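## Task

Take the yellow sponge off the desk and set it on the top surface of the low shelf beneath the RETURNS sign. The robot must not tip over or finish leaning, and the sponge must rest there on its own without the robot supporting it.

## Robot and tools

ROBOT. A simulated Hello Robot Stretch 3 with one arm: a two-wheel differential base (0.33 m long, 0.34 m wide), a lift on a vertical mast, and a telescoping arm that reaches out to the robot's right side, ending in a wrist (yaw, pitch, roll) and a two-finger gripper. The base cannot slide sideways, so to move the gripper forward or back you drive the base. It pivots about the point midway between the wheels, 0.05 m behind the front edge. Loose objects may occasionally get nudged by the environment.

FRAMES. Base frame: origin on the floor between the drive wheels, x forward, y left, z up. hand_pose is reported in it, located where closed fingertips meet. Odometry frame is the base frame at scene start; heading is positive to the left, range -3.142 to 3.142.

TOOL execute_actions, argument actions: a list run in order (empty list just returns state and images). Each action may hold robot, steps (1 to 450 control steps at 30 per second, default 1) and until (only with steps; ends the action early when all its conditions hold). Action with only steps just waits. robot is either one command, a list of up to 8 commands and {"pause_s": s} entries (s up to 15) executed one after another, or {"stop": true}, which brakes everything and clears the queue. A command may hold:
- base: exactly one of translate_m (metres, offset from where the base is when that command begins, forward positive, magnitude up to 1) or rotate_rad (radians, offset, counter-clockwise/left positive, magnitude up to 3.2).
- joints: absolute targets by name; unnamed joints keep their previous targets. lift_m 0 to 1.1 (arm height); arm_m 0 to 0.52 (extension); wrist_yaw_rad -1.345 to 4.42 (0 along the arm, positive toward the front, 3.0 folded over the base); wrist_pitch_rad -1.57 to 0.451 (0 level, negative tips fingers down); wrist_roll_rad -2.911 to 2.911; gripper_m -0.089 to 0.179 (bigger is wider; real fingertip gap is about 0.007 m smaller near closed and 0.025 m smaller fully open); head_pan_rad -3.953 to 1.73 (0 forward, positive left, -1.57 looks along the arm); head_tilt_rad -1.53 to 0.419 (negative down).
- contact_limits: {"arm_m": effort %} from 1 to 100, the motor effort at which that arm motion halts; lower is gentler.
Base and joints in one command start together. A new command acts immediately, replacing older goals and discarding the rest of an older queue. Any bad value rejects the whole call.
until: {"robot": {"status": "ended"}} waits until nothing is moving and no queue runs; {"any": {"status": "ended"}} fires when any motion ends. Other fields use [op, value] with =, !=, <, <=, >, >= on readings, goals and statuses (e.g. lift_m, arm_m_status, base_status, queue, queue_left, refusals). Don't wait on exact equality; use done statuses.

TOOL zoom_image: camera (head_camera, nav_camera or wrist_camera) and region [x0, y0, x1, y1] in pixels, top-left origin, at most 504x504. head_camera and nav_camera move with head pan/tilt; wrist_camera rides on the gripper.

TOOL finished_scene: scene (integer 1 or 2). Call only after all motion has ended and the object sits on the shelf unheld; it is final and its result gives the next task.

RESULTS. Each result is a snapshot plus one image per camera. base_status shows progress as (translate_m done of goal). joint_goals, joint_status (moving, done, off_target, contact_stop, time_out, stopped, not_commanded, torque_fault), measured_speeds, and a line with refusals, queue (idle/running/done/dropped/stopped) and queue_left. refused: or dropped: lines name the failing item (counted from 0). robot.on_its_own appears when the robot altered a goal, a joint is slack or its servo is off, a motor strains at rest, or base_tilt has shifted 3 degrees or more from its start value. lidar_m: 12 ranges in 30-degree sectors, first straight ahead, counter-clockwise (4th left, 7th behind, 10th right), plane 0.17 m above floor. wrist_depth_mm and head_depth_mm: 7x7 grids of median depth. motor_effort: percent, with recent peak in brackets. base_tilt: degrees, forward and right positive. A queue moves on only after each step ends done (off_target also accepted for gripper and base).

SPEED. The base is fast only when stowed: lift_m below 0.30, arm_m below 0.03, wrist_yaw_rad above 2.54; otherwise 0.10 m/s and 0.63 rad/s.

GRIPPING. Close to a gripper_m below the object's width to grasp (smaller squeezes harder); open at least 0.02 beyond the contact value to let go. Readings and done don't prove a grasp—check images. Overly hard squeezes trigger a stall guard and objects can slip; send a new value to regrip.

SAFETY. Fold or unfold the wrist only with lift_m 0.32 to 0.95, wrist_pitch_rad -0.4 and roll near 0; once folded, lift can go down to 0.25. With yaw below -0.4 keep pitch at -0.5 or lower. Lift and arm stop and go slack on firm contact (contact_stop); wrist, head and base do not, and wrist servos may shut off for 10 s if strained. Pushing something solid with the gripper higher than about 0.45 m, pushing again after a contact_stop, or driving while the gripper is caught can tip the robot; snagging furniture while driving, especially in reverse, too. If it leans, reverse the last move in small steps, free the gripper, and drop lift_m to about 0.2 if needed. Avoid drops, slams and hard shoves. The simulation keeps running while you reason, so let commanded motions finish before ending a scene.

Each tool is called after "Request:" by a JSON object that holds its "name" and its "arguments".

## Session

Request:
{"name": "execute_actions", "arguments": {"actions": []}}

Scene clock: 0.00 s.
robot.base_odometry: x=+0.000 y=+0.000 heading=+0.000 (m, m, rad; robot's odometry frame)
robot.turned_by_wheels: +0.000 (rad since the last result)
robot.turned_by_imu: +0.000 (rad since the last result)
robot.base_tilt: forward=-1.7 right=+0.0 (deg)
robot.lidar_m: 0.72 1.59 1.60 1.03 0.92 0.89 0.81 1.67 1.39 0.76 0.64 0.64
robot.head_depth_mm: 627 629 631 634 636 639 641 / 675 678 679 682 685 688 691 / 729 732 734 737 742 743 748 / 793 797 800 806 808 810 815 / 2007 2041 2073 2094 2067 2117 2036 / 1869 1901 1910 1944 1969 2008 1998 / 1715 1734 1753 1781 1802 1820 1842
robot.base_status: not_commanded
robot.joint_positions: lift_m=+0.539 arm_m=-0.001 wrist_yaw_rad=+2.934 wrist_pitch_rad=-0.423 wrist_roll_rad=-0.001 gripper_m=+0.037 head_pan_rad=+0.010 head_tilt_rad=+0.009
robot.joint_goals: lift_m=+0.539 arm_m=-0.001 wrist_yaw_rad=+2.934 wrist_pitch_rad=-0.423 wrist_roll_rad=-0.001 gripper_m=+0.037 head_pan_rad=+0.010 head_tilt_rad=+0.009
robot.joint_status: lift_m=not_commanded arm_m=not_commanded wrist_yaw_rad=not_commanded wrist_pitch_rad=not_commanded wrist_roll_rad=not_commanded gripper_m=not_commanded head_pan_rad=not_commanded head_tilt_rad=not_commanded
robot.measured_speeds: translate_m=+0.000 rotate_rad=+0.000 lift_m=+0.000 arm_m=+0.000 wrist_yaw_rad=+0.000 wrist_pitch_rad=+0.000 wrist_roll_rad=+0.000 head_pan_rad=+0.000 head_tilt_rad=+0.000
robot: refusals=0 queue=idle queue_left=0
robot.motor_effort: left_wheel=+0 right_wheel=+0 lift_m=+39 arm_m=+0 wrist_yaw_rad=+0 wrist_pitch_rad=+5 wrist_roll_rad=+0 gripper_m=+0 head_pan_rad=-1 head_tilt_rad=+2 (%)
robot.hand_pose: x=+0.0248 y=+0.0746 z=+0.5502 quat_wxyz=(+0.219, +0.702, +0.077, +0.673) (m; robot's base frame)
robot.wrist_depth_mm: - - - - - - - / 896 - - - - - - / 658 - - - - - - / 687 - - - - - - / 925 906 - - - 973 966 / 809 817 - 835 - 819 808 / 727 752 - 719 699 714 694
pictures: head_camera (sideways: a quarter turn clockwise sets it upright), nav_camera (sideways: a quarter turn counterclockwise sets it upright), wrist_camera
Images, in order (width x height): head_camera 896x504, nav_camera 672x504, wrist_camera 644x364.

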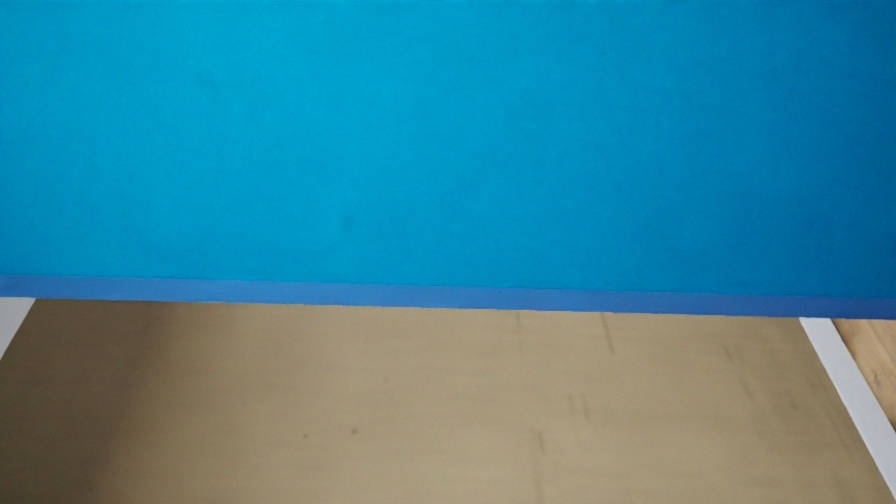

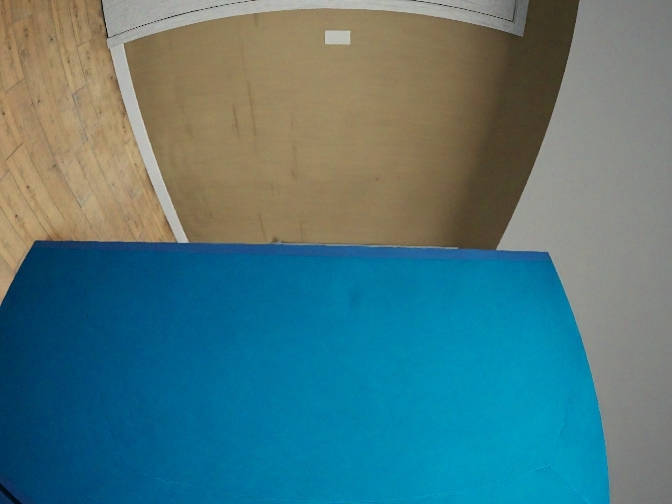

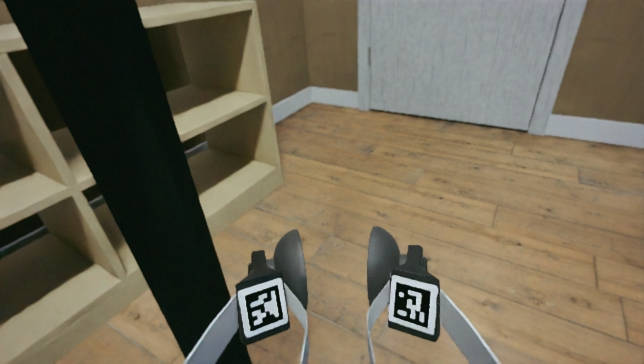

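Request:
{"name": "execute_actions", "arguments": {"actions": [{"robot":{"joints":{"head_pan_rad":-2.3,"head_tilt_rad":-0.5,"lift_m":0.27}},"steps":450,"until":{"robot":{"status":"ended"}}}]}}

Request:
{"name": "execute_actions", "arguments": {"actions": [{"robot":{"joints":{"head_pan_rad":-3.8}},"steps":450,"until":{"robot":{"status":"ended"}}}]}}

Scene clock: 5.63 s.
robot.base_odometry: x=+0.000 y=+0.000 heading=+0.000 (m, m, rad; robot's odometry frame)
robot.turned_by_wheels: +0.000 (rad since the last result)
robot.turned_by_imu: -0.001 (rad since the last result)
robot.base_tilt: forward=-1.7 right=+0.2 (deg)
robot.lidar_m: 0.72 1.59 1.60 1.03 0.92 0.89 0.81 1.66 1.39 0.76 0.64 0.64
robot.head_depth_mm: 1849 2001 1593 2323 1924 1577 1331 / 1839 2018 1682 2204 1915 1566 1327 / 1851 2018 1663 2289 1904 1553 1317 / 1847 2007 1653 2368 1918 1552 1314 / 1846 1998 1626 2334 1881 1554 1307 / 1846 1979 1612 2231 1882 1542 1303 / 1830 1962 1827 2115 1876 1533 1303
robot.base_status: not_commanded
robot.joint_positions: lift_m=+0.270 arm_m=-0.001 wrist_yaw_rad=+2.934 wrist_pitch_rad=-0.424 wrist_roll_rad=-0.001 gripper_m=+0.037 head_pan_rad=-2.293 head_tilt_rad=-0.493
robot.joint_goals: lift_m=+0.270 arm_m=-0.001 wrist_yaw_rad=+2.934 wrist_pitch_rad=-0.424 wrist_roll_rad=-0.001 gripper_m=+0.037 head_pan_rad=-2.300 head_tilt_rad=-0.500
robot.joint_status: lift_m=done arm_m=not_commanded wrist_yaw_rad=not_commanded wrist_pitch_rad=not_commanded wrist_roll_rad=not_commanded gripper_m=not_commanded head_pan_rad=done head_tilt_rad=done
robot.measured_speeds: translate_m=+0.000 rotate_rad=+0.000 lift_m=+0.000 arm_m=+0.000 wrist_yaw_rad=+0.000 wrist_pitch_rad=+0.000 wrist_roll_rad=+0.000 head_pan_rad=+0.000 head_tilt_rad=+0.000
robot: refusals=0 queue=done queue_left=0
robot.motor_effort: left_wheel=+0(0) right_wheel=+0(1) lift_m=+35(38) arm_m=+0(0) wrist_yaw_rad=+0(0) wrist_pitch_rad=+6(5) wrist_roll_rad=+0(0) gripper_m=+0(0) head_pan_rad=-4(52) head_tilt_rad=-2(24) (%)
robot.hand_pose: x=+0.0248 y=+0.0745 z=+0.2815 quat_wxyz=(+0.220, +0.702, +0.077, +0.673) (m; robot's base frame)
robot.wrist_depth_mm: - - - - - - - / 910 - - - - - - / 660 - - - 998 935 909 / 673 - 817 746 741 706 706 / 649 617 633 617 617 584 558 / 540 529 - 530 - 492 474 / 476 - - - 414 423 409
pictures: head_camera (sideways: a quarter turn clockwise sets it upright), nav_camera (sideways: a quarter turn counterclockwise sets it upright), wrist_camera
camera_calibration (this result's frames):
head_camera: T_world_to_cam=[[0.331499, 0.394682, -0.856933, 1.13167], [0.749829, -0.661471, -0.0145907, 0.0178351], [-0.572595, -0.637716, -0.515221, 0.634307], [0, 0, 0, 1]] pos_world=[-0.0253187, -0.0303433, 1.29683]
nav_camera: T_world_to_cam=[[-0.31547, -0.382282, 0.868527, -1.08439], [-0.739998, 0.672066, 0.0270248, 0.0244273], [-0.594039, -0.634183, -0.494904, 0.607995], [0, 0, 0, 1]] pos_world=[0.0371563, -0.0453798, 1.24206]
wrist_camera: T_world_to_cam=[[0.982851, -0.173771, -0.0616986, 0.0167686], [-0.144613, -0.518761, -0.842599, 0.320197], [0.114413, 0.837072, -0.534995, 0.250323], [0, 0, 0, 1]] pos_world=[0.00118347, -0.0405188, 0.404754]
Images, in order (width x height): head_camera 896x504, nav_camera 672x504, wrist_camera 644x364.

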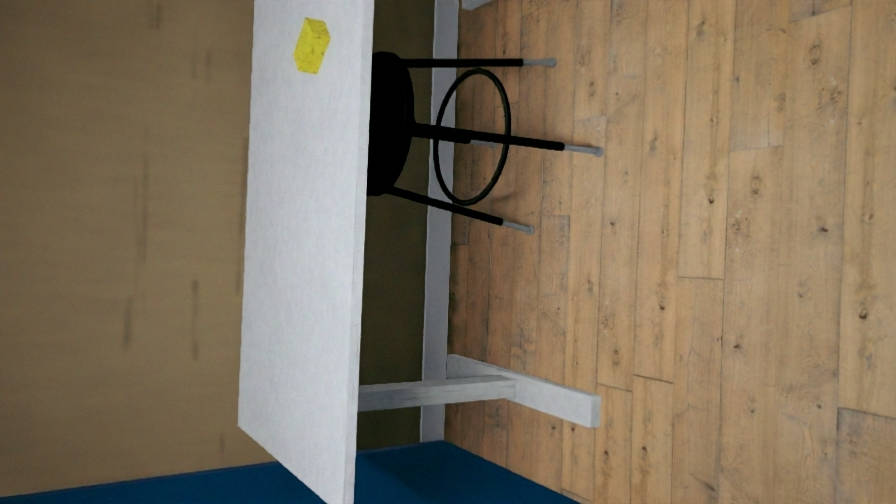

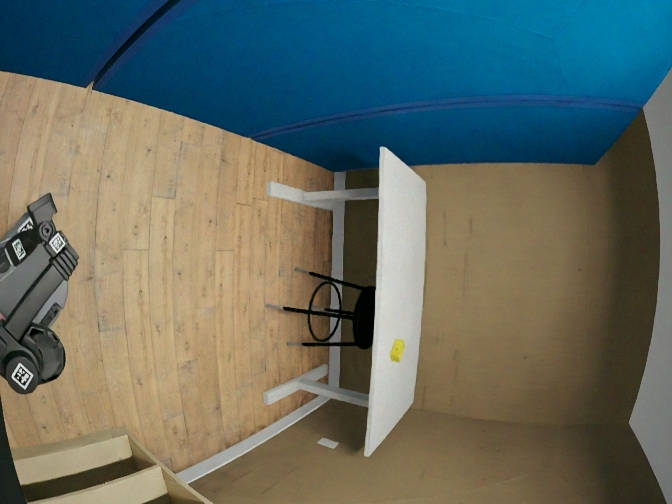

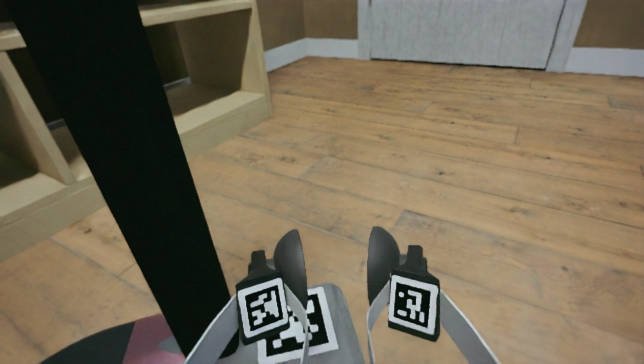

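Scene clock: 6.93 s.
robot.base_odometry: x=+0.000 y=+0.000 heading=+0.000 (m, m, rad; robot's odometry frame)
robot.turned_by_wheels: +0.000 (rad since the last result)
robot.turned_by_imu: +0.000 (rad since the last result)
robot.base_tilt: forward=-1.7 right=+0.3 (deg)
robot.lidar_m: 0.72 1.59 1.60 1.03 0.92 0.89 0.82 1.66 1.39 0.76 0.64 0.64
robot.head_depth_mm: 912 992 1083 1186 - - - / 921 1000 1094 1191 1022 1061 - / 924 1007 1103 1203 1013 1121 1221 / 932 1014 1116 1206 1012 1144 1233 / 939 1027 1128 1210 1006 1135 1235 / 945 1030 1134 1223 1034 1166 1252 / 954 1038 1147 1234 1026 1133 1244
robot.base_status: not_commanded
robot.joint_positions: lift_m=+0.270 arm_m=-0.001 wrist_yaw_rad=+2.934 wrist_pitch_rad=-0.424 wrist_roll_rad=-0.001 gripper_m=+0.037 head_pan_rad=-3.793 head_tilt_rad=-0.494
robot.joint_goals: lift_m=+0.270 arm_m=-0.001 wrist_yaw_rad=+2.934 wrist_pitch_rad=-0.424 wrist_roll_rad=-0.001 gripper_m=+0.037 head_pan_rad=-3.800 head_tilt_rad=-0.500
robot.joint_status: lift_m=done arm_m=not_commanded wrist_yaw_rad=not_commanded wrist_pitch_rad=not_commanded wrist_roll_rad=not_commanded gripper_m=not_commanded head_pan_rad=done head_tilt_rad=done
robot.measured_speeds: translate_m=+0.000 rotate_rad=+0.000 lift_m=+0.000 arm_m=+0.000 wrist_yaw_rad=+0.000 wrist_pitch_rad=+0.000 wrist_roll_rad=+0.000 head_pan_rad=+0.000 head_tilt_rad=+0.000
robot: refusals=0 queue=done queue_left=0
robot.motor_effort: left_wheel=+0(0) right_wheel=+0(0) lift_m=+35(35) arm_m=+0(0) wrist_yaw_rad=+0(0) wrist_pitch_rad=+6(5) wrist_roll_rad=+0(0) gripper_m=+0(0) head_pan_rad=-4(51) head_tilt_rad=-2(2) (%)
robot.hand_pose: x=+0.0248 y=+0.0745 z=+0.2815 quat_wxyz=(+0.220, +0.702, +0.077, +0.673) (m; robot's base frame)
robot.wrist_depth_mm: - - - - - - - / 895 - - - - - - / 647 - 970 - 954 976 889 / 676 - 809 771 737 721 678 / 652 636 626 633 614 564 551 / 545 531 - 532 - 485 474 / 466 - - - 419 414 412
pictures: head_camera (sideways: a quarter turn clockwise sets it upright), nav_camera (sideways: a quarter turn counterclockwise sets it upright), wrist_camera
camera_calibration (this result's frames):
head_camera: T_world_to_cam=[[0.417251, -0.302793, -0.856865, 1.13106], [-0.606724, -0.794779, -0.0145908, 0.0261103], [-0.6766, 0.525968, -0.515334, 0.635088], [0, 0, 0, 1]] pos_world=[-0.026391, 0.0291913, 1.29683]
nav_camera: T_world_to_cam=[[-0.403748, 0.287683, 0.868462, -1.08377], [0.617987, 0.785724, 0.0270268, 0.016141], [-0.674596, 0.54761, -0.495019, 0.608635], [0, 0, 0, 1]] pos_world=[-0.0369609, -0.0341959, 1.24206]
wrist_camera: T_world_to_cam=[[0.982851, -0.173771, -0.0616985, 0.0167686], [-0.144613, -0.518761, -0.842599, 0.320197], [0.114412, 0.837072, -0.534995, 0.250323], [0, 0, 0, 1]] pos_world=[0.00118341, -0.0405187, 0.404754]
Images, in order (width x height): head_camera 896x504, nav_camera 672x504, wrist_camera 644x364.

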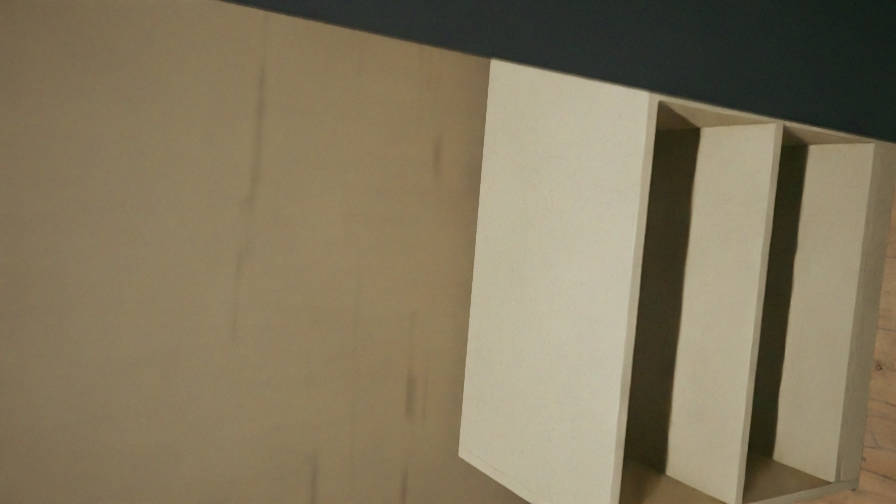

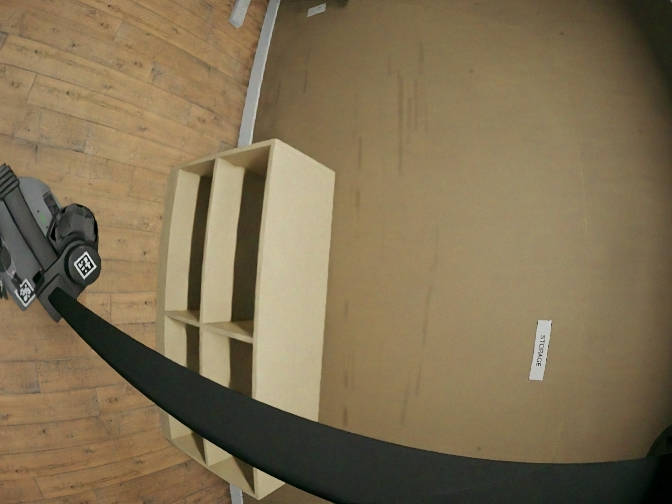

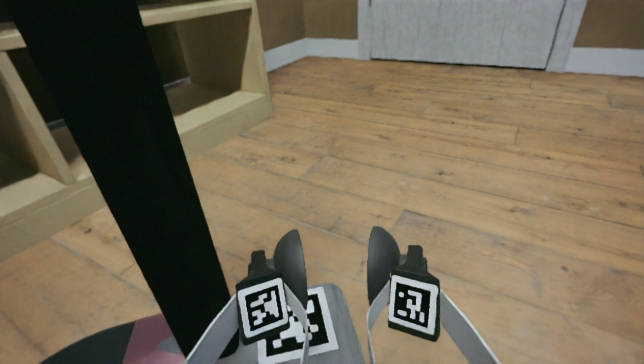

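Request:
{"name": "execute_actions", "arguments": {"actions": [{"robot":[{"base":{"rotate_rad":0.45},"joints":{"head_pan_rad":-1.65,"head_tilt_rad":-0.7}},{"base":{"translate_m":-0.96}},{"base":{"rotate_rad":-1.21},"joints":{"lift_m":0.9}},{"joints":{"wrist_yaw_rad":0,"gripper_m":0.175}}],"steps":450,"until":{"robot":{"status":"ended"}}},{"steps":450,"until":{"robot":{"status":"ended"}}}]}}

Scene clock: 26.47 s.
robot.base_odometry: x=-0.864 y=-0.417 heading=-0.760 (m, m, rad; robot's odometry frame)
robot.turned_by_wheels: -0.760 (rad since the last result)
robot.turned_by_imu: -0.763 (rad since the last result)
robot.base_tilt: forward=-1.7 right=+0.0 (deg)
robot.lidar_m: 0.99 1.02 1.38 1.68 0.57 0.63 0.74 0.76 0.91 0.54 0.82 1.04
robot.head_depth_mm: 1141 1262 1043 843 739 - - / 1130 1251 1042 841 - - - / 1123 1237 1035 814 733 - - / 1110 1222 1029 806 - - - / 1100 1215 1023 828 725 1275 1178 / 1093 1201 1018 823 717 1326 1186 / 1080 1186 1008 819 705 1343 1180
robot.base_status: done (rotate_rad -1.2099 of -1.2100)
robot.joint_positions: lift_m=+0.900 arm_m=-0.001 wrist_yaw_rad=+0.002 wrist_pitch_rad=-0.424 wrist_roll_rad=-0.001 gripper_m=+0.175 head_pan_rad=-1.657 head_tilt_rad=-0.692
robot.joint_goals: lift_m=+0.900 arm_m=-0.001 wrist_yaw_rad=+0.000 wrist_pitch_rad=-0.424 wrist_roll_rad=-0.001 gripper_m=+0.175 head_pan_rad=-1.650 head_tilt_rad=-0.700
robot.joint_status: lift_m=done arm_m=not_commanded wrist_yaw_rad=done wrist_pitch_rad=not_commanded wrist_roll_rad=not_commanded gripper_m=done head_pan_rad=done head_tilt_rad=done
robot.measured_speeds: translate_m=+0.000 rotate_rad=+0.000 lift_m=+0.000 arm_m=+0.000 wrist_yaw_rad=+0.000 wrist_pitch_rad=+0.000 wrist_roll_rad=+0.000 head_pan_rad=+0.000 head_tilt_rad=+0.000
robot: refusals=0 queue=done queue_left=0
robot.motor_effort: left_wheel=+4(12) right_wheel=-3(11) lift_m=+43(45) arm_m=+0(1) wrist_yaw_rad=-2(3) wrist_pitch_rad=+6(6) wrist_roll_rad=+0(0) gripper_m=+0(99) head_pan_rad=+5(50) head_tilt_rad=-3(15) (%)
robot.hand_pose: x=-0.0210 y=-0.3680 z=+0.9111 quat_wxyz=(+0.692, +0.150, -0.690, -0.148) (m; robot's base frame)
robot.wrist_depth_mm: 951 937 949 973 952 917 879 / - - - 950 - 987 900 / 925 864 833 775 746 726 699 / 640 629 604 589 544 558 533 / 524 501 478 467 450 454 436 / 418 419 406 390 389 380 384 / 365 354 355 346 344 338 -
pictures: head_camera (sideways: a quarter turn clockwise sets it upright), nav_camera (sideways: a quarter turn counterclockwise sets it upright), wrist_camera
camera_calibration (this result's frames):
head_camera: T_world_to_cam=[[0.0458515, 0.672584, -0.738599, 0.979145], [0.996376, -0.0838169, -0.0144714, 0.0161721], [-0.0716403, -0.735259, -0.67399, 0.837797], [0, 0, 0, 1]] pos_world=[-0.00098879, -0.0412044, 1.2881]
nav_camera: T_world_to_cam=[[-0.0405527, -0.655751, 0.753887, -0.936609], [-0.994996, 0.095457, 0.0295088, 0.0227562], [-0.0913142, -0.748918, -0.656341, 0.814952], [0, 0, 0, 1]] pos_world=[0.0590771, -0.00602253, 1.24031]
wrist_camera: T_world_to_cam=[[-0.997503, -0.0343451, -0.0617087, 0.0334156], [0.0336006, 0.537747, -0.842436, 1.00702], [0.0621172, -0.842406, -0.535251, 0.343863], [0, 0, 0, 1]] pos_world=[-0.0218641, -0.250703, 1.03447]
Images, in order (width x height): head_camera 896x504, nav_camera 672x504, wrist_camera 644x364.

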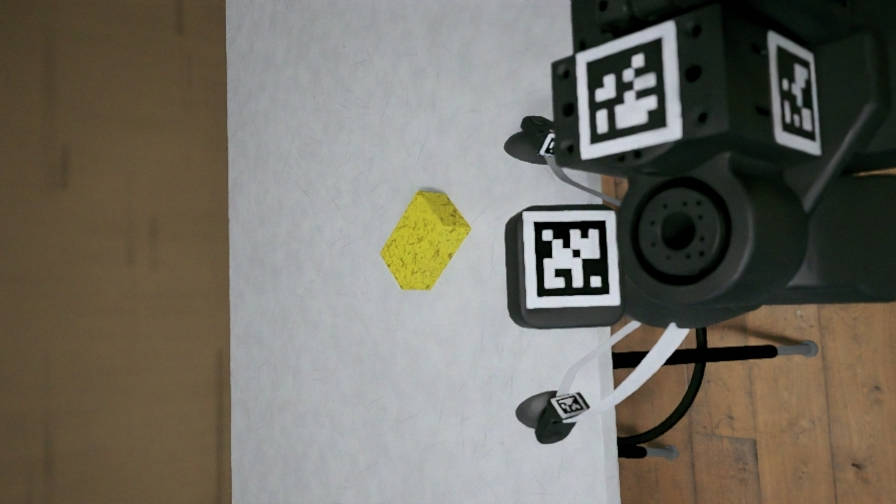

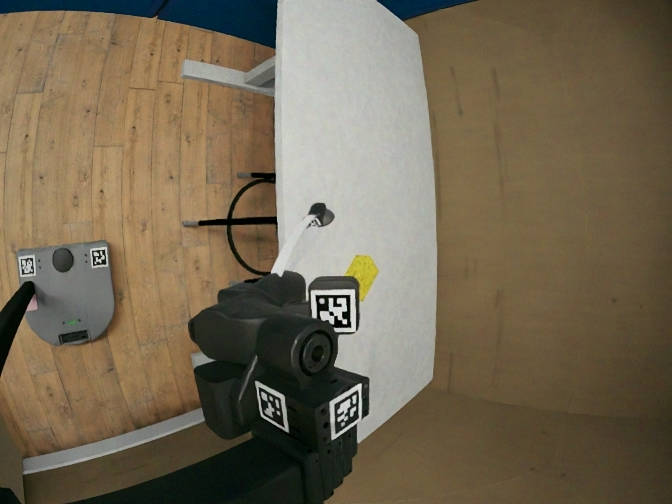

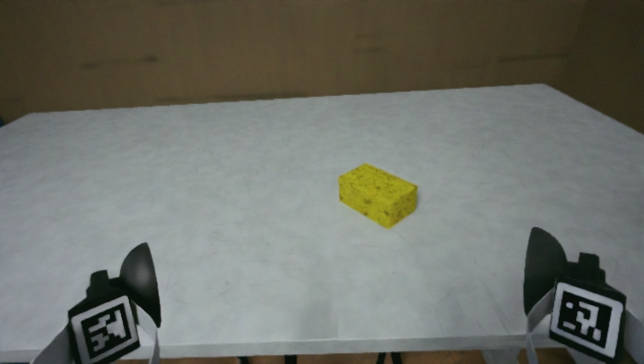

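Request:
{"name": "execute_actions", "arguments": {"actions": [{"robot":{"base":{"translate_m":-0.215},"joints":{"lift_m":0.82,"arm_m":0.36,"wrist_yaw_rad":0.8,"head_pan_rad":-1.35}},"steps":450,"until":{"robot":{"status":"ended"}}}]}}

Scene clock: 34.73 s.
robot.base_odometry: x=-1.020 y=-0.269 heading=-0.760 (m, m, rad; robot's odometry frame)
robot.turned_by_wheels: +0.000 (rad since the last result)
robot.turned_by_imu: -0.001 (rad since the last result)
robot.base_tilt: forward=-1.7 right=+0.1 (deg)
robot.lidar_m: 1.21 1.25 1.68 1.06 0.47 0.55 0.52 0.54 0.73 0.72 0.61 1.23
robot.head_depth_mm: 1070 1190 - 817 705 1309 1178 / 1086 1205 1117 796 702 1368 1198 / 1101 1214 1112 810 714 1337 1193 / 1121 1235 1029 797 731 1356 1189 / 1148 1246 1022 825 745 1346 1189 / 1168 1270 1019 822 996 1318 1190 / 1189 1271 1012 817 1458 1339 1183
robot.base_status: done (translate_m -0.2150 of -0.2150)
robot.joint_positions: lift_m=+0.820 arm_m=+0.360 wrist_yaw_rad=+0.799 wrist_pitch_rad=-0.424 wrist_roll_rad=-0.001 gripper_m=+0.175 head_pan_rad=-1.357 head_tilt_rad=-0.692
robot.joint_goals: lift_m=+0.820 arm_m=+0.360 wrist_yaw_rad=+0.800 wrist_pitch_rad=-0.424 wrist_roll_rad=-0.001 gripper_m=+0.175 head_pan_rad=-1.350 head_tilt_rad=-0.700
robot.joint_status: lift_m=done arm_m=done wrist_yaw_rad=done wrist_pitch_rad=not_commanded wrist_roll_rad=not_commanded gripper_m=done head_pan_rad=done head_tilt_rad=done
robot.measured_speeds: translate_m=+0.000 rotate_rad=+0.000 lift_m=+0.000 arm_m=+0.000 wrist_yaw_rad=+0.000 wrist_pitch_rad=+0.000 wrist_roll_rad=+0.000 head_pan_rad=+0.000 head_tilt_rad=+0.000
robot: refusals=0 queue=done queue_left=0
robot.motor_effort: left_wheel=+3(4) right_wheel=-2(8) lift_m=+35(43) arm_m=+4(4) wrist_yaw_rad=+0(2) wrist_pitch_rad=+6(6) wrist_roll_rad=+0(0) gripper_m=+0(0) head_pan_rad=+4(33) head_tilt_rad=-3(3) (%)
robot.hand_pose: x=+0.1387 y=-0.6608 z=+0.8314 quat_wxyz=(+0.695, +0.406, -0.578, +0.132) (m; robot's base frame)
robot.wrist_depth_mm: 836 - - 929 727 589 513 / 918 - 933 860 729 628 544 / 657 630 594 566 552 524 518 / 483 461 450 427 420 402 391 / 378 368 355 351 334 332 321 / 309 310 295 273 282 276 280 / 272 257 251 205 229 237 -
pictures: head_camera (sideways: a quarter turn clockwise sets it upright), nav_camera (sideways: a quarter turn counterclockwise sets it upright), wrist_camera
camera_calibration (this result's frames):
head_camera: T_world_to_cam=[[-0.154846, 0.65612, -0.738599, 0.980369], [0.976681, 0.214209, -0.0144714, 0.0162923], [0.14872, -0.723616, -0.67399, 0.836452], [0, 0, 0, 1]] pos_world=[0.0114975, -0.0414599, 1.2881]
nav_camera: T_world_to_cam=[[0.154937, -0.638474, 0.753887, -0.937802], [-0.9788, -0.202681, 0.0295088, 0.0226574], [0.133958, -0.742477, -0.656341, 0.813578], [0, 0, 0, 1]] pos_world=[0.0584925, 0.00989331, 1.24031]
wrist_camera: T_world_to_cam=[[-0.672955, -0.737105, -0.0617121, -0.33159], [-0.360988, 0.400097, -0.842384, 1.05562], [0.645616, -0.544609, -0.535333, 0.160547], [0, 0, 0, 1]] pos_world=[0.0542692, -0.579333, 0.95472]
Images, in order (width x height): head_camera 896x504, nav_camera 672x504, wrist_camera 644x364.

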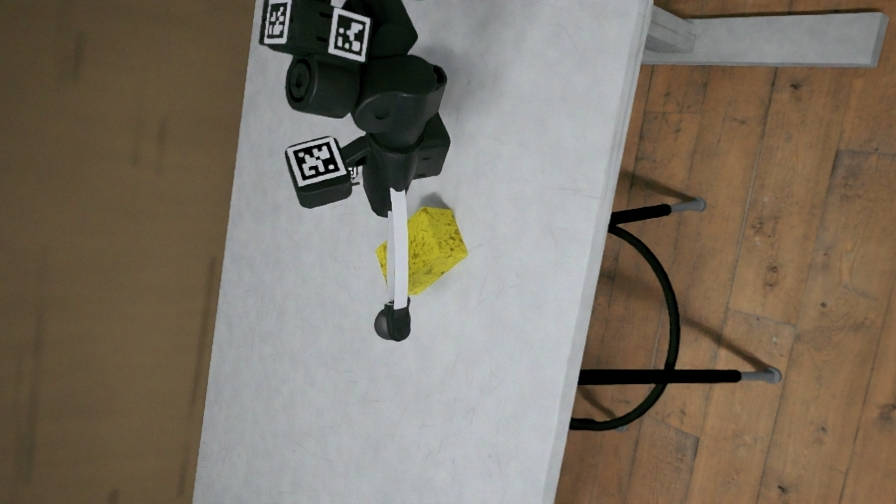

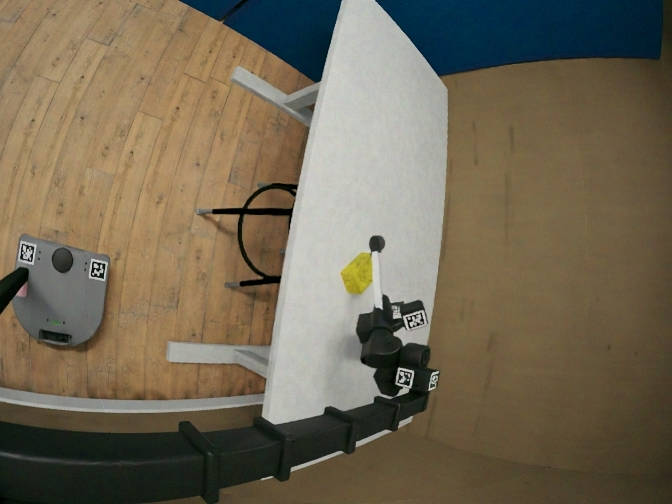

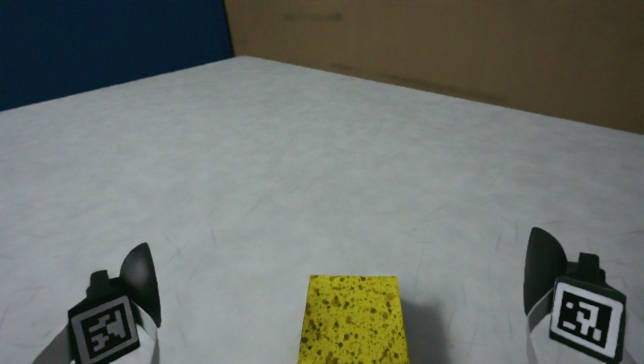

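Request:
{"name": "execute_actions", "arguments": {"actions": [{"robot":[{"joints":{"lift_m":0.745}},{"joints":{"gripper_m":0.0}},{"joints":{"lift_m":0.81}}],"steps":450,"until":{"robot":{"status":"ended"}}}]}}

Scene clock: 41.27 s.
robot.base_odometry: x=-1.020 y=-0.269 heading=-0.760 (m, m, rad; robot's odometry frame)
robot.turned_by_wheels: +0.000 (rad since the last result)
robot.turned_by_imu: -0.001 (rad since the last result)
robot.base_tilt: forward=-1.7 right=+0.2 (deg)
robot.lidar_m: 1.20 1.25 1.68 1.06 0.47 0.54 0.52 0.54 0.73 0.72 0.61 1.22
robot.head_depth_mm: 1069 1192 - 817 706 1314 1180 / 1084 1207 1111 795 703 1366 1202 / 1103 1216 1108 811 714 1341 1196 / 1130 1234 1028 806 730 1353 1197 / 1147 1246 1022 827 743 1354 1188 / 1164 1269 1018 823 996 1317 1187 / 1186 1276 1012 819 1456 1340 1182
robot.base_status: done (translate_m -0.2150 of -0.2150)
robot.joint_positions: lift_m=+0.810 arm_m=+0.360 wrist_yaw_rad=+0.799 wrist_pitch_rad=-0.424 wrist_roll_rad=-0.001 gripper_m=+0.006 head_pan_rad=-1.357 head_tilt_rad=-0.692
robot.joint_goals: lift_m=+0.810 arm_m=+0.360 wrist_yaw_rad=+0.800 wrist_pitch_rad=-0.424 wrist_roll_rad=-0.001 gripper_m=+0.007 head_pan_rad=-1.350 head_tilt_rad=-0.700
robot.joint_status: lift_m=done arm_m=done wrist_yaw_rad=done wrist_pitch_rad=not_commanded wrist_roll_rad=not_commanded gripper_m=done head_pan_rad=done head_tilt_rad=done
robot.measured_speeds: translate_m=+0.000 rotate_rad=+0.000 lift_m=+0.000 arm_m=+0.000 wrist_yaw_rad=+0.000 wrist_pitch_rad=+0.000 wrist_roll_rad=+0.000 head_pan_rad=+0.000 head_tilt_rad=+0.000
robot: refusals=0 queue=done queue_left=0
robot.on_its_own: gripper_m is held at +0.007, not at your +0.000, by its stall guard, which is still easing
robot.motor_effort: left_wheel=+3(3) right_wheel=-3(2) lift_m=+43(44) arm_m=+4(4) wrist_yaw_rad=+0(1) wrist_pitch_rad=+6(6) wrist_roll_rad=+0(1) gripper_m=-6(99) head_pan_rad=+5(4) head_tilt_rad=-5(3) (%)
robot.hand_pose: x=+0.1387 y=-0.6608 z=+0.8211 quat_wxyz=(+0.695, +0.406, -0.578, +0.131) (m; robot's base frame)
robot.wrist_depth_mm: 903 - - 892 732 602 503 / 880 931 881 834 695 641 546 / 642 606 573 543 529 500 488 / 455 442 422 416 395 390 375 / 355 347 341 163 238 312 309 / 297 287 283 138 134 266 260 / 251 245 228 118 119 224 222
pictures: head_camera (sideways: a quarter turn clockwise sets it upright), nav_camera (sideways: a quarter turn counterclockwise sets it upright), wrist_camera
camera_calibration (this result's frames):
head_camera: T_world_to_cam=[[-0.154846, 0.65612, -0.738599, 0.980369], [0.976681, 0.214209, -0.0144714, 0.0162923], [0.14872, -0.723616, -0.67399, 0.836452], [0, 0, 0, 1]] pos_world=[0.0114975, -0.0414599, 1.2881]
nav_camera: T_world_to_cam=[[0.154937, -0.638474, 0.753887, -0.937802], [-0.9788, -0.202681, 0.0295088, 0.0226574], [0.133958, -0.742477, -0.656341, 0.813578], [0, 0, 0, 1]] pos_world=[0.0584925, 0.0098933, 1.24031]
wrist_camera: T_world_to_cam=[[-0.67296, -0.7371, -0.0617163, -0.332242], [-0.361068, 0.400175, -0.842312, 1.04695], [0.645566, -0.544558, -0.535445, 0.155162], [0, 0, 0, 1]] pos_world=[0.0542689, -0.579366, 0.944438]
Images, in order (width x height): head_camera 896x504, nav_camera 672x504, wrist_camera 644x364.

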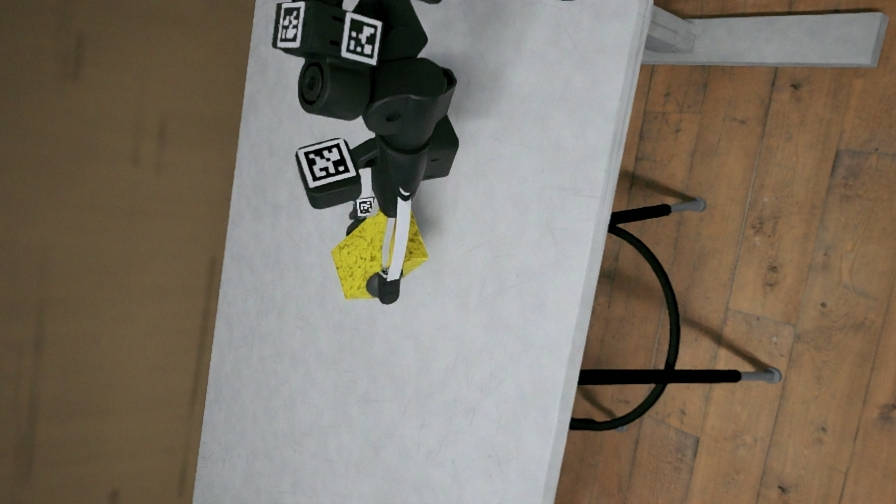

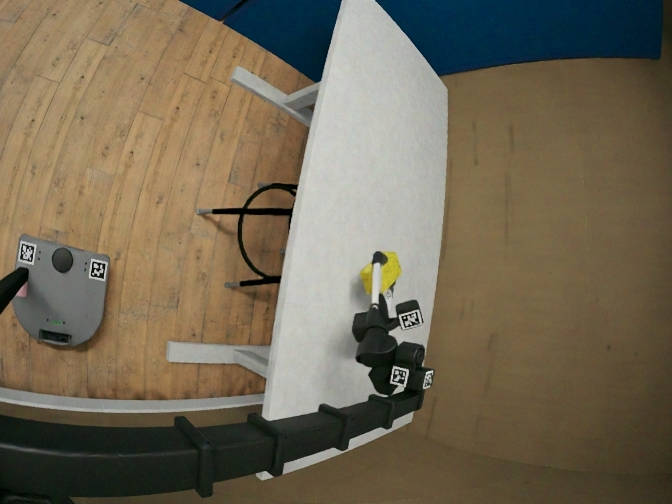

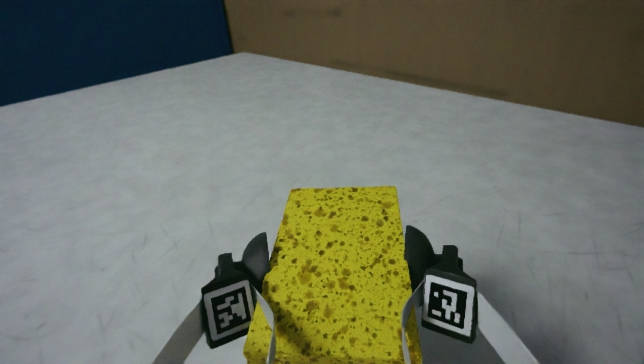

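Request:
{"name": "execute_actions", "arguments": {"actions": [{"robot":[{"base":{"translate_m":0.4},"joints":{"arm_m":0,"wrist_yaw_rad":2.7,"head_pan_rad":-0.3,"head_tilt_rad":-0.45}},{"base":{"rotate_rad":1.42},"joints":{"lift_m":0.28}},{"base":{"translate_m":1}},{"base":{"translate_m":1}},{"base":{"rotate_rad":-1.4}}],"steps":450,"until":{"robot":{"status":"ended"}}},{"steps":450,"until":{"robot":{"status":"ended"}}}]}}

Scene clock: 72.50 s.
robot.base_odometry: x=+0.850 y=+0.681 heading=-0.740 (m, m, rad; robot's odometry frame)
robot.turned_by_wheels: +0.020 (rad since the last result)
robot.turned_by_imu: +0.023 (rad since the last result)
robot.base_tilt: forward=-1.8 right=+0.3 (deg)
robot.lidar_m: 2.08 0.78 0.57 0.52 0.55 0.76 1.08 0.89 1.23 1.79 0.66 0.63
robot.head_depth_mm: 624 647 670 695 723 784 890 / 736 766 800 838 879 925 975 / 3229 3425 1018 1054 1119 1194 1264 / 3146 3363 3373 2594 1977 1609 1346 / 3079 3295 3272 2572 1974 1598 1342 / 3023 3223 3374 2569 1975 1588 1333 / 2913 3134 3319 2564 1945 1582 1330
robot.base_status: done (rotate_rad -1.3999 of -1.4000)
robot.joint_positions: lift_m=+0.280 arm_m=+0.000 wrist_yaw_rad=+2.698 wrist_pitch_rad=-0.426 wrist_roll_rad=-0.001 gripper_m=+0.015 head_pan_rad=-0.307 head_tilt_rad=-0.457
robot.joint_goals: lift_m=+0.280 arm_m=+0.000 wrist_yaw_rad=+2.700 wrist_pitch_rad=-0.426 wrist_roll_rad=-0.001 gripper_m=+0.014 head_pan_rad=-0.300 head_tilt_rad=-0.450
robot.joint_status: lift_m=done arm_m=done wrist_yaw_rad=done wrist_pitch_rad=not_commanded wrist_roll_rad=not_commanded gripper_m=done head_pan_rad=done head_tilt_rad=done
robot.measured_speeds: translate_m=+0.000 rotate_rad=+0.000 lift_m=+0.000 arm_m=+0.000 wrist_yaw_rad=+0.000 wrist_pitch_rad=+0.000 wrist_roll_rad=+0.000 head_pan_rad=+0.000 head_tilt_rad=+0.000
robot: refusals=0 queue=done queue_left=0
robot.on_its_own: gripper_m is held at +0.014, not at your +0.000, by its stall guard, which is not easing now
robot.motor_effort: left_wheel=+3(13) right_wheel=-2(11) lift_m=+36(43) arm_m=-5(5) wrist_yaw_rad=+1(3) wrist_pitch_rad=+6(6) wrist_roll_rad=+0(0) gripper_m=-23(26) head_pan_rad=+5(53) head_tilt_rad=+2(16) (%)
robot.hand_pose: x=+0.0745 y=+0.0565 z=+0.2910 quat_wxyz=(+0.298, +0.707, -0.006, +0.642) (m; robot's base frame)
robot.wrist_depth_mm: 440 497 552 615 705 819 948 / 459 515 581 672 759 894 - / 500 548 627 722 815 947 908 / 536 581 676 739 758 730 711 / - 621 638 164 374 588 587 / - 545 504 138 135 498 490 / - - - 119 119 428 423
pictures: head_camera (sideways: a quarter turn clockwise sets it upright), nav_camera (sideways: a quarter turn counterclockwise sets it upright), wrist_camera
camera_calibration (this result's frames):
head_camera: T_world_to_cam=[[-0.464544, 0.134566, -0.875266, 1.16043], [0.303401, 0.952752, -0.0145498, 0.0205058], [0.831954, -0.272316, -0.483422, 0.584365], [0, 0, 0, 1]] pos_world=[0.0466854, -0.01656, 1.29848]
nav_camera: T_world_to_cam=[[0.446339, -0.124775, 0.886122, -1.11199], [-0.317487, -0.947894, 0.0264453, 0.0226032], [0.83665, -0.293136, -0.462696, 0.55736], [0, 0, 0, 1]] pos_world=[0.0371844, 0.0460598, 1.24265]
wrist_camera: T_world_to_cam=[[0.914925, -0.398872, -0.0617576, -0.0168798], [-0.262612, -0.47208, -0.841531, 0.331989], [0.306508, 0.786156, -0.536667, 0.253781], [0, 0, 0, 1]] pos_world=[0.0248421, -0.0495189, 0.414533]
Images, in order (width x height): head_camera 896x504, nav_camera 672x504, wrist_camera 644x364.

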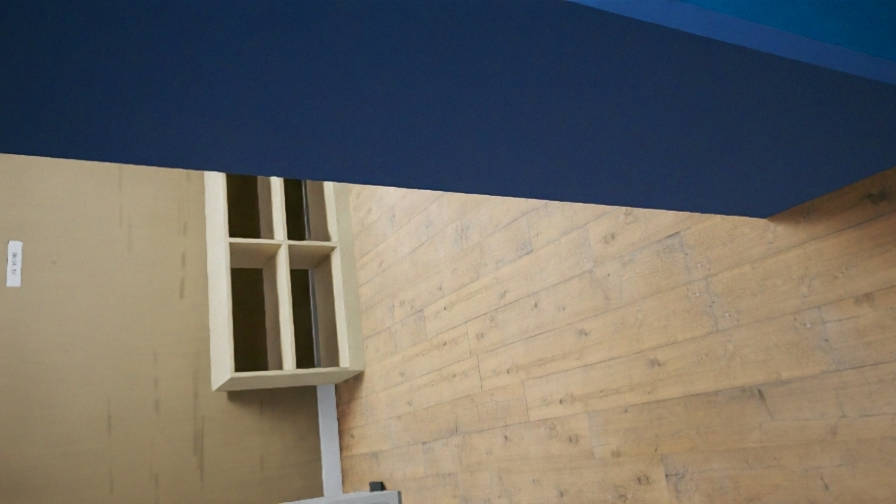

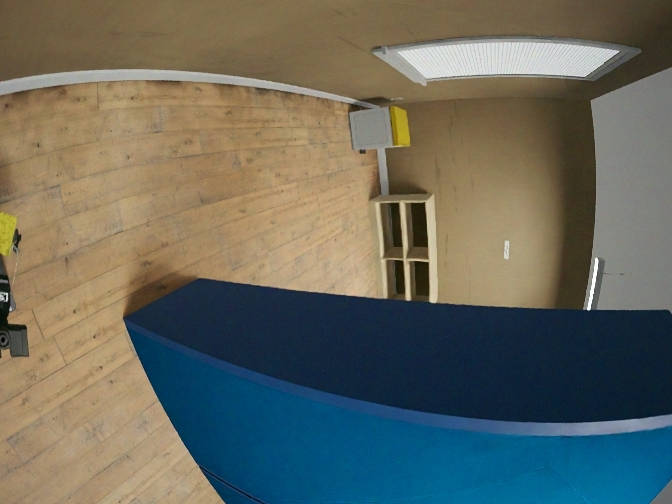

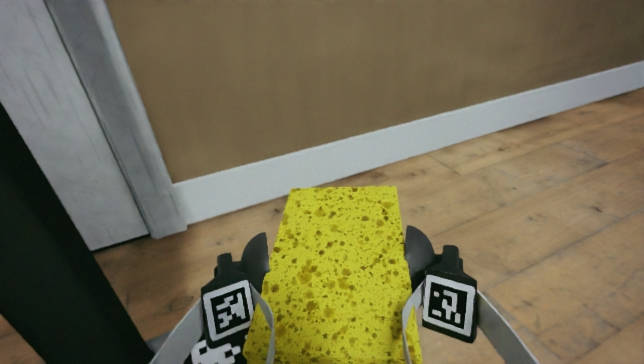

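Request:
{"name": "execute_actions", "arguments": {"actions": [{"robot":[{"base":{"translate_m":1},"joints":{"head_pan_rad":-0.75,"head_tilt_rad":-0.35}},{"base":{"translate_m":0.5}}],"steps":450,"until":{"robot":{"status":"ended"}}}]}}

Scene clock: 81.97 s.
robot.base_odometry: x=+1.957 y=-0.330 heading=-0.740 (m, m, rad; robot's odometry frame)
robot.turned_by_wheels: +0.000 (rad since the last result)
robot.turned_by_imu: +0.001 (rad since the last result)
robot.base_tilt: forward=-1.7 right=+0.2 (deg)
robot.lidar_m: 1.33 0.76 0.56 0.54 0.56 0.77 2.11 0.70 1.41 2.31 2.31 1.65
robot.head_depth_mm: 3095 3316 3499 3234 2297 1792 1464 / 2797 3044 3339 3254 2306 1772 1451 / 2554 2760 2978 3094 2278 1778 1450 / 2339 2513 2636 2518 2258 1758 1441 / 2172 2318 2396 2451 2221 1743 1440 / 2026 2141 2253 2073 2116 1741 1428 / 1884 1991 2137 2003 2008 1744 1432
robot.base_status: done (translate_m +0.5000 of +0.5000)
robot.joint_positions: lift_m=+0.280 arm_m=+0.000 wrist_yaw_rad=+2.699 wrist_pitch_rad=-0.426 wrist_roll_rad=-0.001 gripper_m=+0.015 head_pan_rad=-0.743 head_tilt_rad=-0.358
robot.joint_goals: lift_m=+0.280 arm_m=+0.000 wrist_yaw_rad=+2.700 wrist_pitch_rad=-0.426 wrist_roll_rad=-0.001 gripper_m=+0.014 head_pan_rad=-0.750 head_tilt_rad=-0.350
robot.joint_status: lift_m=done arm_m=done wrist_yaw_rad=done wrist_pitch_rad=not_commanded wrist_roll_rad=not_commanded gripper_m=done head_pan_rad=done head_tilt_rad=done
robot.measured_speeds: translate_m=+0.000 rotate_rad=+0.000 lift_m=+0.000 arm_m=+0.000 wrist_yaw_rad=+0.000 wrist_pitch_rad=+0.000 wrist_roll_rad=+0.000 head_pan_rad=+0.000 head_tilt_rad=+0.000
robot: refusals=0 queue=done queue_left=0
robot.on_its_own: gripper_m is held at +0.014, not at your +0.000, by its stall guard, which is not easing now
robot.motor_effort: left_wheel=+3(13) right_wheel=-3(7) lift_m=+36(36) arm_m=-4(4) wrist_yaw_rad=+1(1) wrist_pitch_rad=+6(6) wrist_roll_rad=+0(0) gripper_m=-23(23) head_pan_rad=-4(40) head_tilt_rad=+2(9) (%)
robot.hand_pose: x=+0.0745 y=+0.0565 z=+0.2910 quat_wxyz=(+0.298, +0.707, -0.006, +0.642) (m; robot's base frame)
robot.wrist_depth_mm: 451 495 539 598 685 792 898 / 473 525 584 660 743 885 - / 513 544 616 716 795 883 916 / 549 607 659 707 755 734 714 / - 613 664 164 371 601 567 / - 545 506 138 134 494 489 / - - - 118 120 428 423
pictures: head_camera (sideways: a quarter turn clockwise sets it upright), nav_camera (sideways: a quarter turn counterclockwise sets it upright), wrist_camera
camera_calibration (this result's frames):
head_camera: T_world_to_cam=[[-0.299172, 0.258367, -0.918554, 1.21589], [0.678402, 0.734551, -0.0143436, 0.0179516], [0.671019, -0.627441, -0.395034, 0.470331], [0, 0, 0, 1]] pos_world=[0.0359825, -0.0322289, 1.30292]
nav_camera: T_world_to_cam=[[0.286092, -0.241149, 0.927361, -1.16481], [-0.689927, -0.723456, 0.0247172, 0.0271216], [0.664945, -0.646883, -0.37335, 0.442141], [0, 0, 0, 1]] pos_world=[0.0579557, 0.0247417, 1.24461]
wrist_camera: T_world_to_cam=[[0.914946, -0.398822, -0.0617607, -0.0168709], [-0.262618, -0.472167, -0.841481, 0.331955], [0.30644, 0.786129, -0.536746, 0.253808], [0, 0, 0, 1]] pos_world=[0.0248362, -0.0495165, 0.414522]
Images, in order (width x height): head_camera 896x504, nav_camera 672x504, wrist_camera 644x364.

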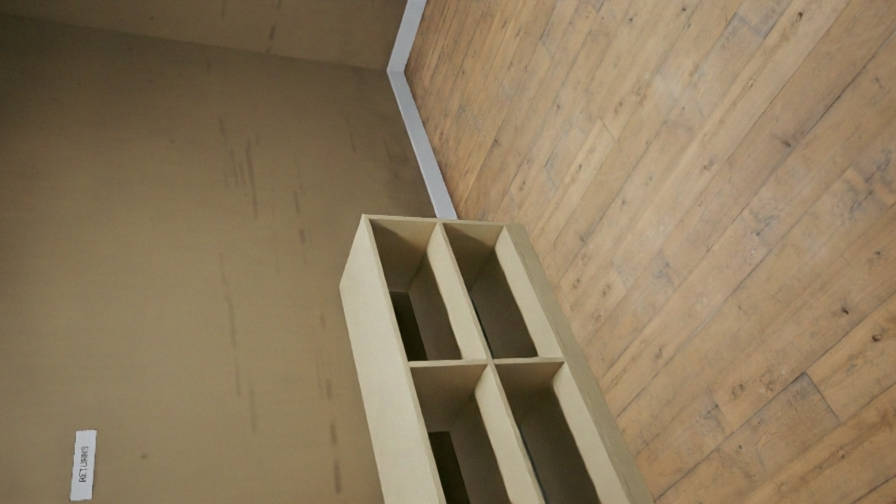

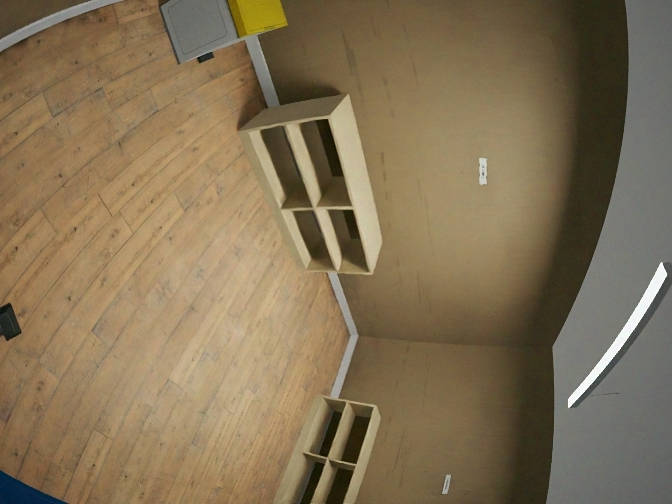

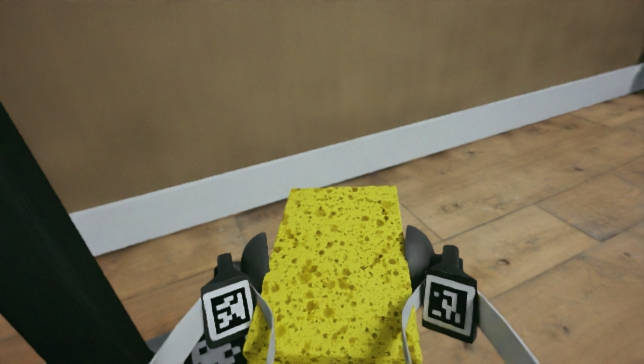

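Request:
{"name": "execute_actions", "arguments": {"actions": [{"robot":[{"base":{"rotate_rad":-0.62},"joints":{"head_pan_rad":-1.57,"head_tilt_rad":-0.8}},{"base":{"translate_m":1}},{"base":{"translate_m":0.29}},{"base":{"rotate_rad":2.19},"joints":{"lift_m":0.73}},{"joints":{"wrist_yaw_rad":0,"arm_m":0.28}}],"steps":450,"until":{"robot":{"status":"ended"}}},{"steps":450,"until":{"robot":{"status":"ended"}}}]}}

Scene clock: 101.90 s.
robot.base_odometry: x=+2.228 y=-1.592 heading=+0.830 (m, m, rad; robot's odometry frame)
robot.turned_by_wheels: +1.570 (rad since the last result)
robot.turned_by_imu: +1.568 (rad since the last result)
robot.base_tilt: forward=-1.7 right=+0.2 (deg)
robot.lidar_m: 1.16 1.32 1.82 1.64 1.71 2.17 2.49 1.08 0.63 0.96 0.59 0.85
robot.head_depth_mm: 854 974 1064 905 980 - - / 854 978 1073 - 1083 1263 1162 / 855 980 1068 - 1081 1257 1158 / 858 982 1067 863 1097 1253 1157 / 858 985 1057 891 1096 1253 1156 / 861 984 1054 888 1086 1242 1154 / 864 987 1132 925 1370 1281 1149
robot.base_status: done (rotate_rad +2.1899 of +2.1900)
robot.joint_positions: lift_m=+0.730 arm_m=+0.280 wrist_yaw_rad=+0.002 wrist_pitch_rad=-0.427 wrist_roll_rad=-0.001 gripper_m=+0.015 head_pan_rad=-1.563 head_tilt_rad=-0.790
robot.joint_goals: lift_m=+0.730 arm_m=+0.280 wrist_yaw_rad=+0.000 wrist_pitch_rad=-0.427 wrist_roll_rad=-0.001 gripper_m=+0.014 head_pan_rad=-1.570 head_tilt_rad=-0.800
robot.joint_status: lift_m=done arm_m=done wrist_yaw_rad=done wrist_pitch_rad=not_commanded wrist_roll_rad=not_commanded gripper_m=done head_pan_rad=done head_tilt_rad=done
robot.measured_speeds: translate_m=+0.000 rotate_rad=+0.000 lift_m=+0.000 arm_m=+0.000 wrist_yaw_rad=+0.000 wrist_pitch_rad=+0.000 wrist_roll_rad=+0.000 head_pan_rad=+0.000 head_tilt_rad=+0.000
robot: refusals=0 queue=done queue_left=0
robot.on_its_own: gripper_m is held at +0.014, not at your +0.000, by its stall guard, which is not easing now
robot.motor_effort: left_wheel=-3(12) right_wheel=+3(10) lift_m=+43(45) arm_m=+4(5) wrist_yaw_rad=-2(4) wrist_pitch_rad=+7(6) wrist_roll_rad=+0(0) gripper_m=-24(23) head_pan_rad=-4(52) head_tilt_rad=-3(23) (%)
robot.hand_pose: x=-0.0212 y=-0.6480 z=+0.7406 quat_wxyz=(+0.692, +0.151, -0.690, -0.149) (m; robot's base frame)
robot.wrist_depth_mm: 397 396 401 391 390 387 389 / 431 434 425 431 429 430 422 / 477 468 474 471 468 457 459 / 528 510 501 487 498 439 421 / 582 401 390 164 261 359 346 / 355 325 308 139 134 300 295 / 284 280 259 119 120 256 255
pictures: head_camera (sideways: a quarter turn clockwise sets it upright), nav_camera (sideways: a quarter turn counterclockwise sets it upright), wrist_camera
camera_calibration (this result's frames):
head_camera: T_world_to_cam=[[-0.0176849, 0.743415, -0.668596, 0.888307], [0.999839, 0.0110144, -0.0141995, 0.0157951], [-0.0031919, -0.66874, -0.74349, 0.92777], [0, 0, 0, 1]] pos_world=[0.00287833, -0.0401184, 1.28393]
nav_camera: T_world_to_cam=[[0.0214006, -0.727751, 0.685507, -0.847872], [-0.99954, -0.000834876, 0.030318, 0.0217343], [-0.0214917, -0.685841, -0.727434, 0.906993], [0, 0, 0, 1]] pos_world=[0.0593621, 0.0050312, 1.24034]
wrist_camera: T_world_to_cam=[[-0.997527, -0.0335216, -0.0617821, 0.0137121], [0.033962, 0.539697, -0.841174, 1.01425], [0.0615412, -0.841192, -0.537224, 0.0189896], [0, 0, 0, 1]] pos_world=[-0.0219365, -0.530955, 0.864211]
Images, in order (width x height): head_camera 896x504, nav_camera 672x504, wrist_camera 644x364.

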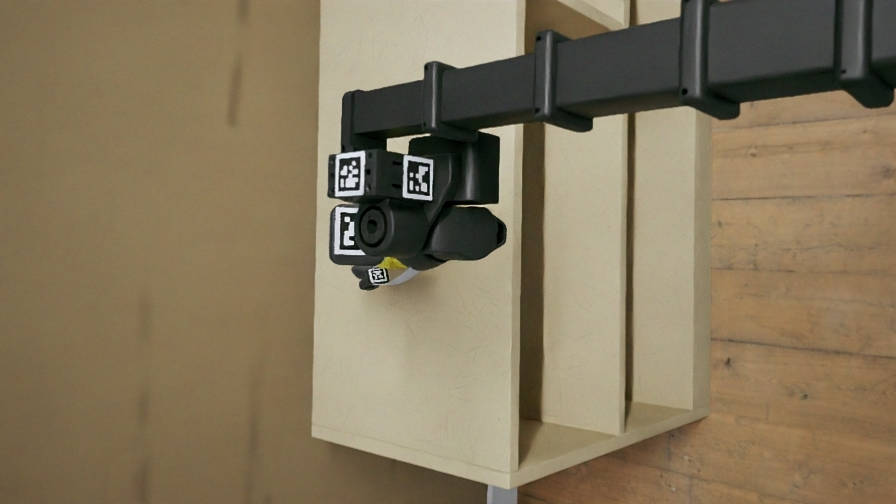

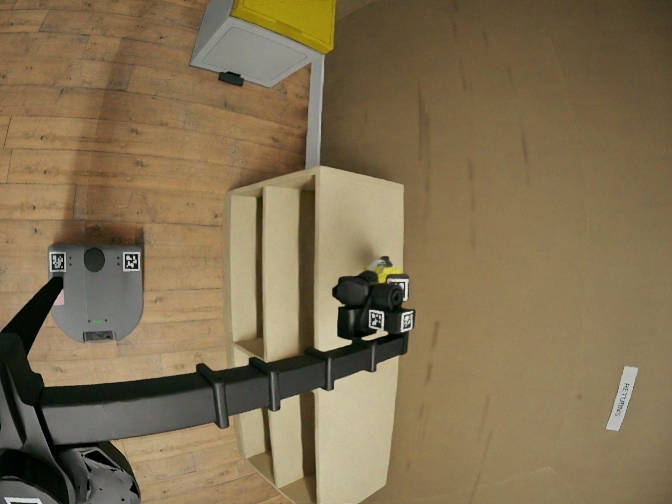

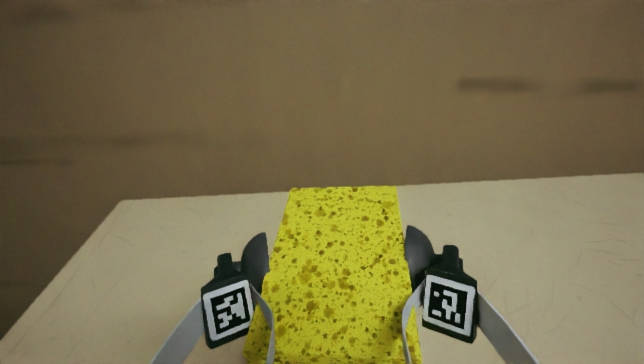

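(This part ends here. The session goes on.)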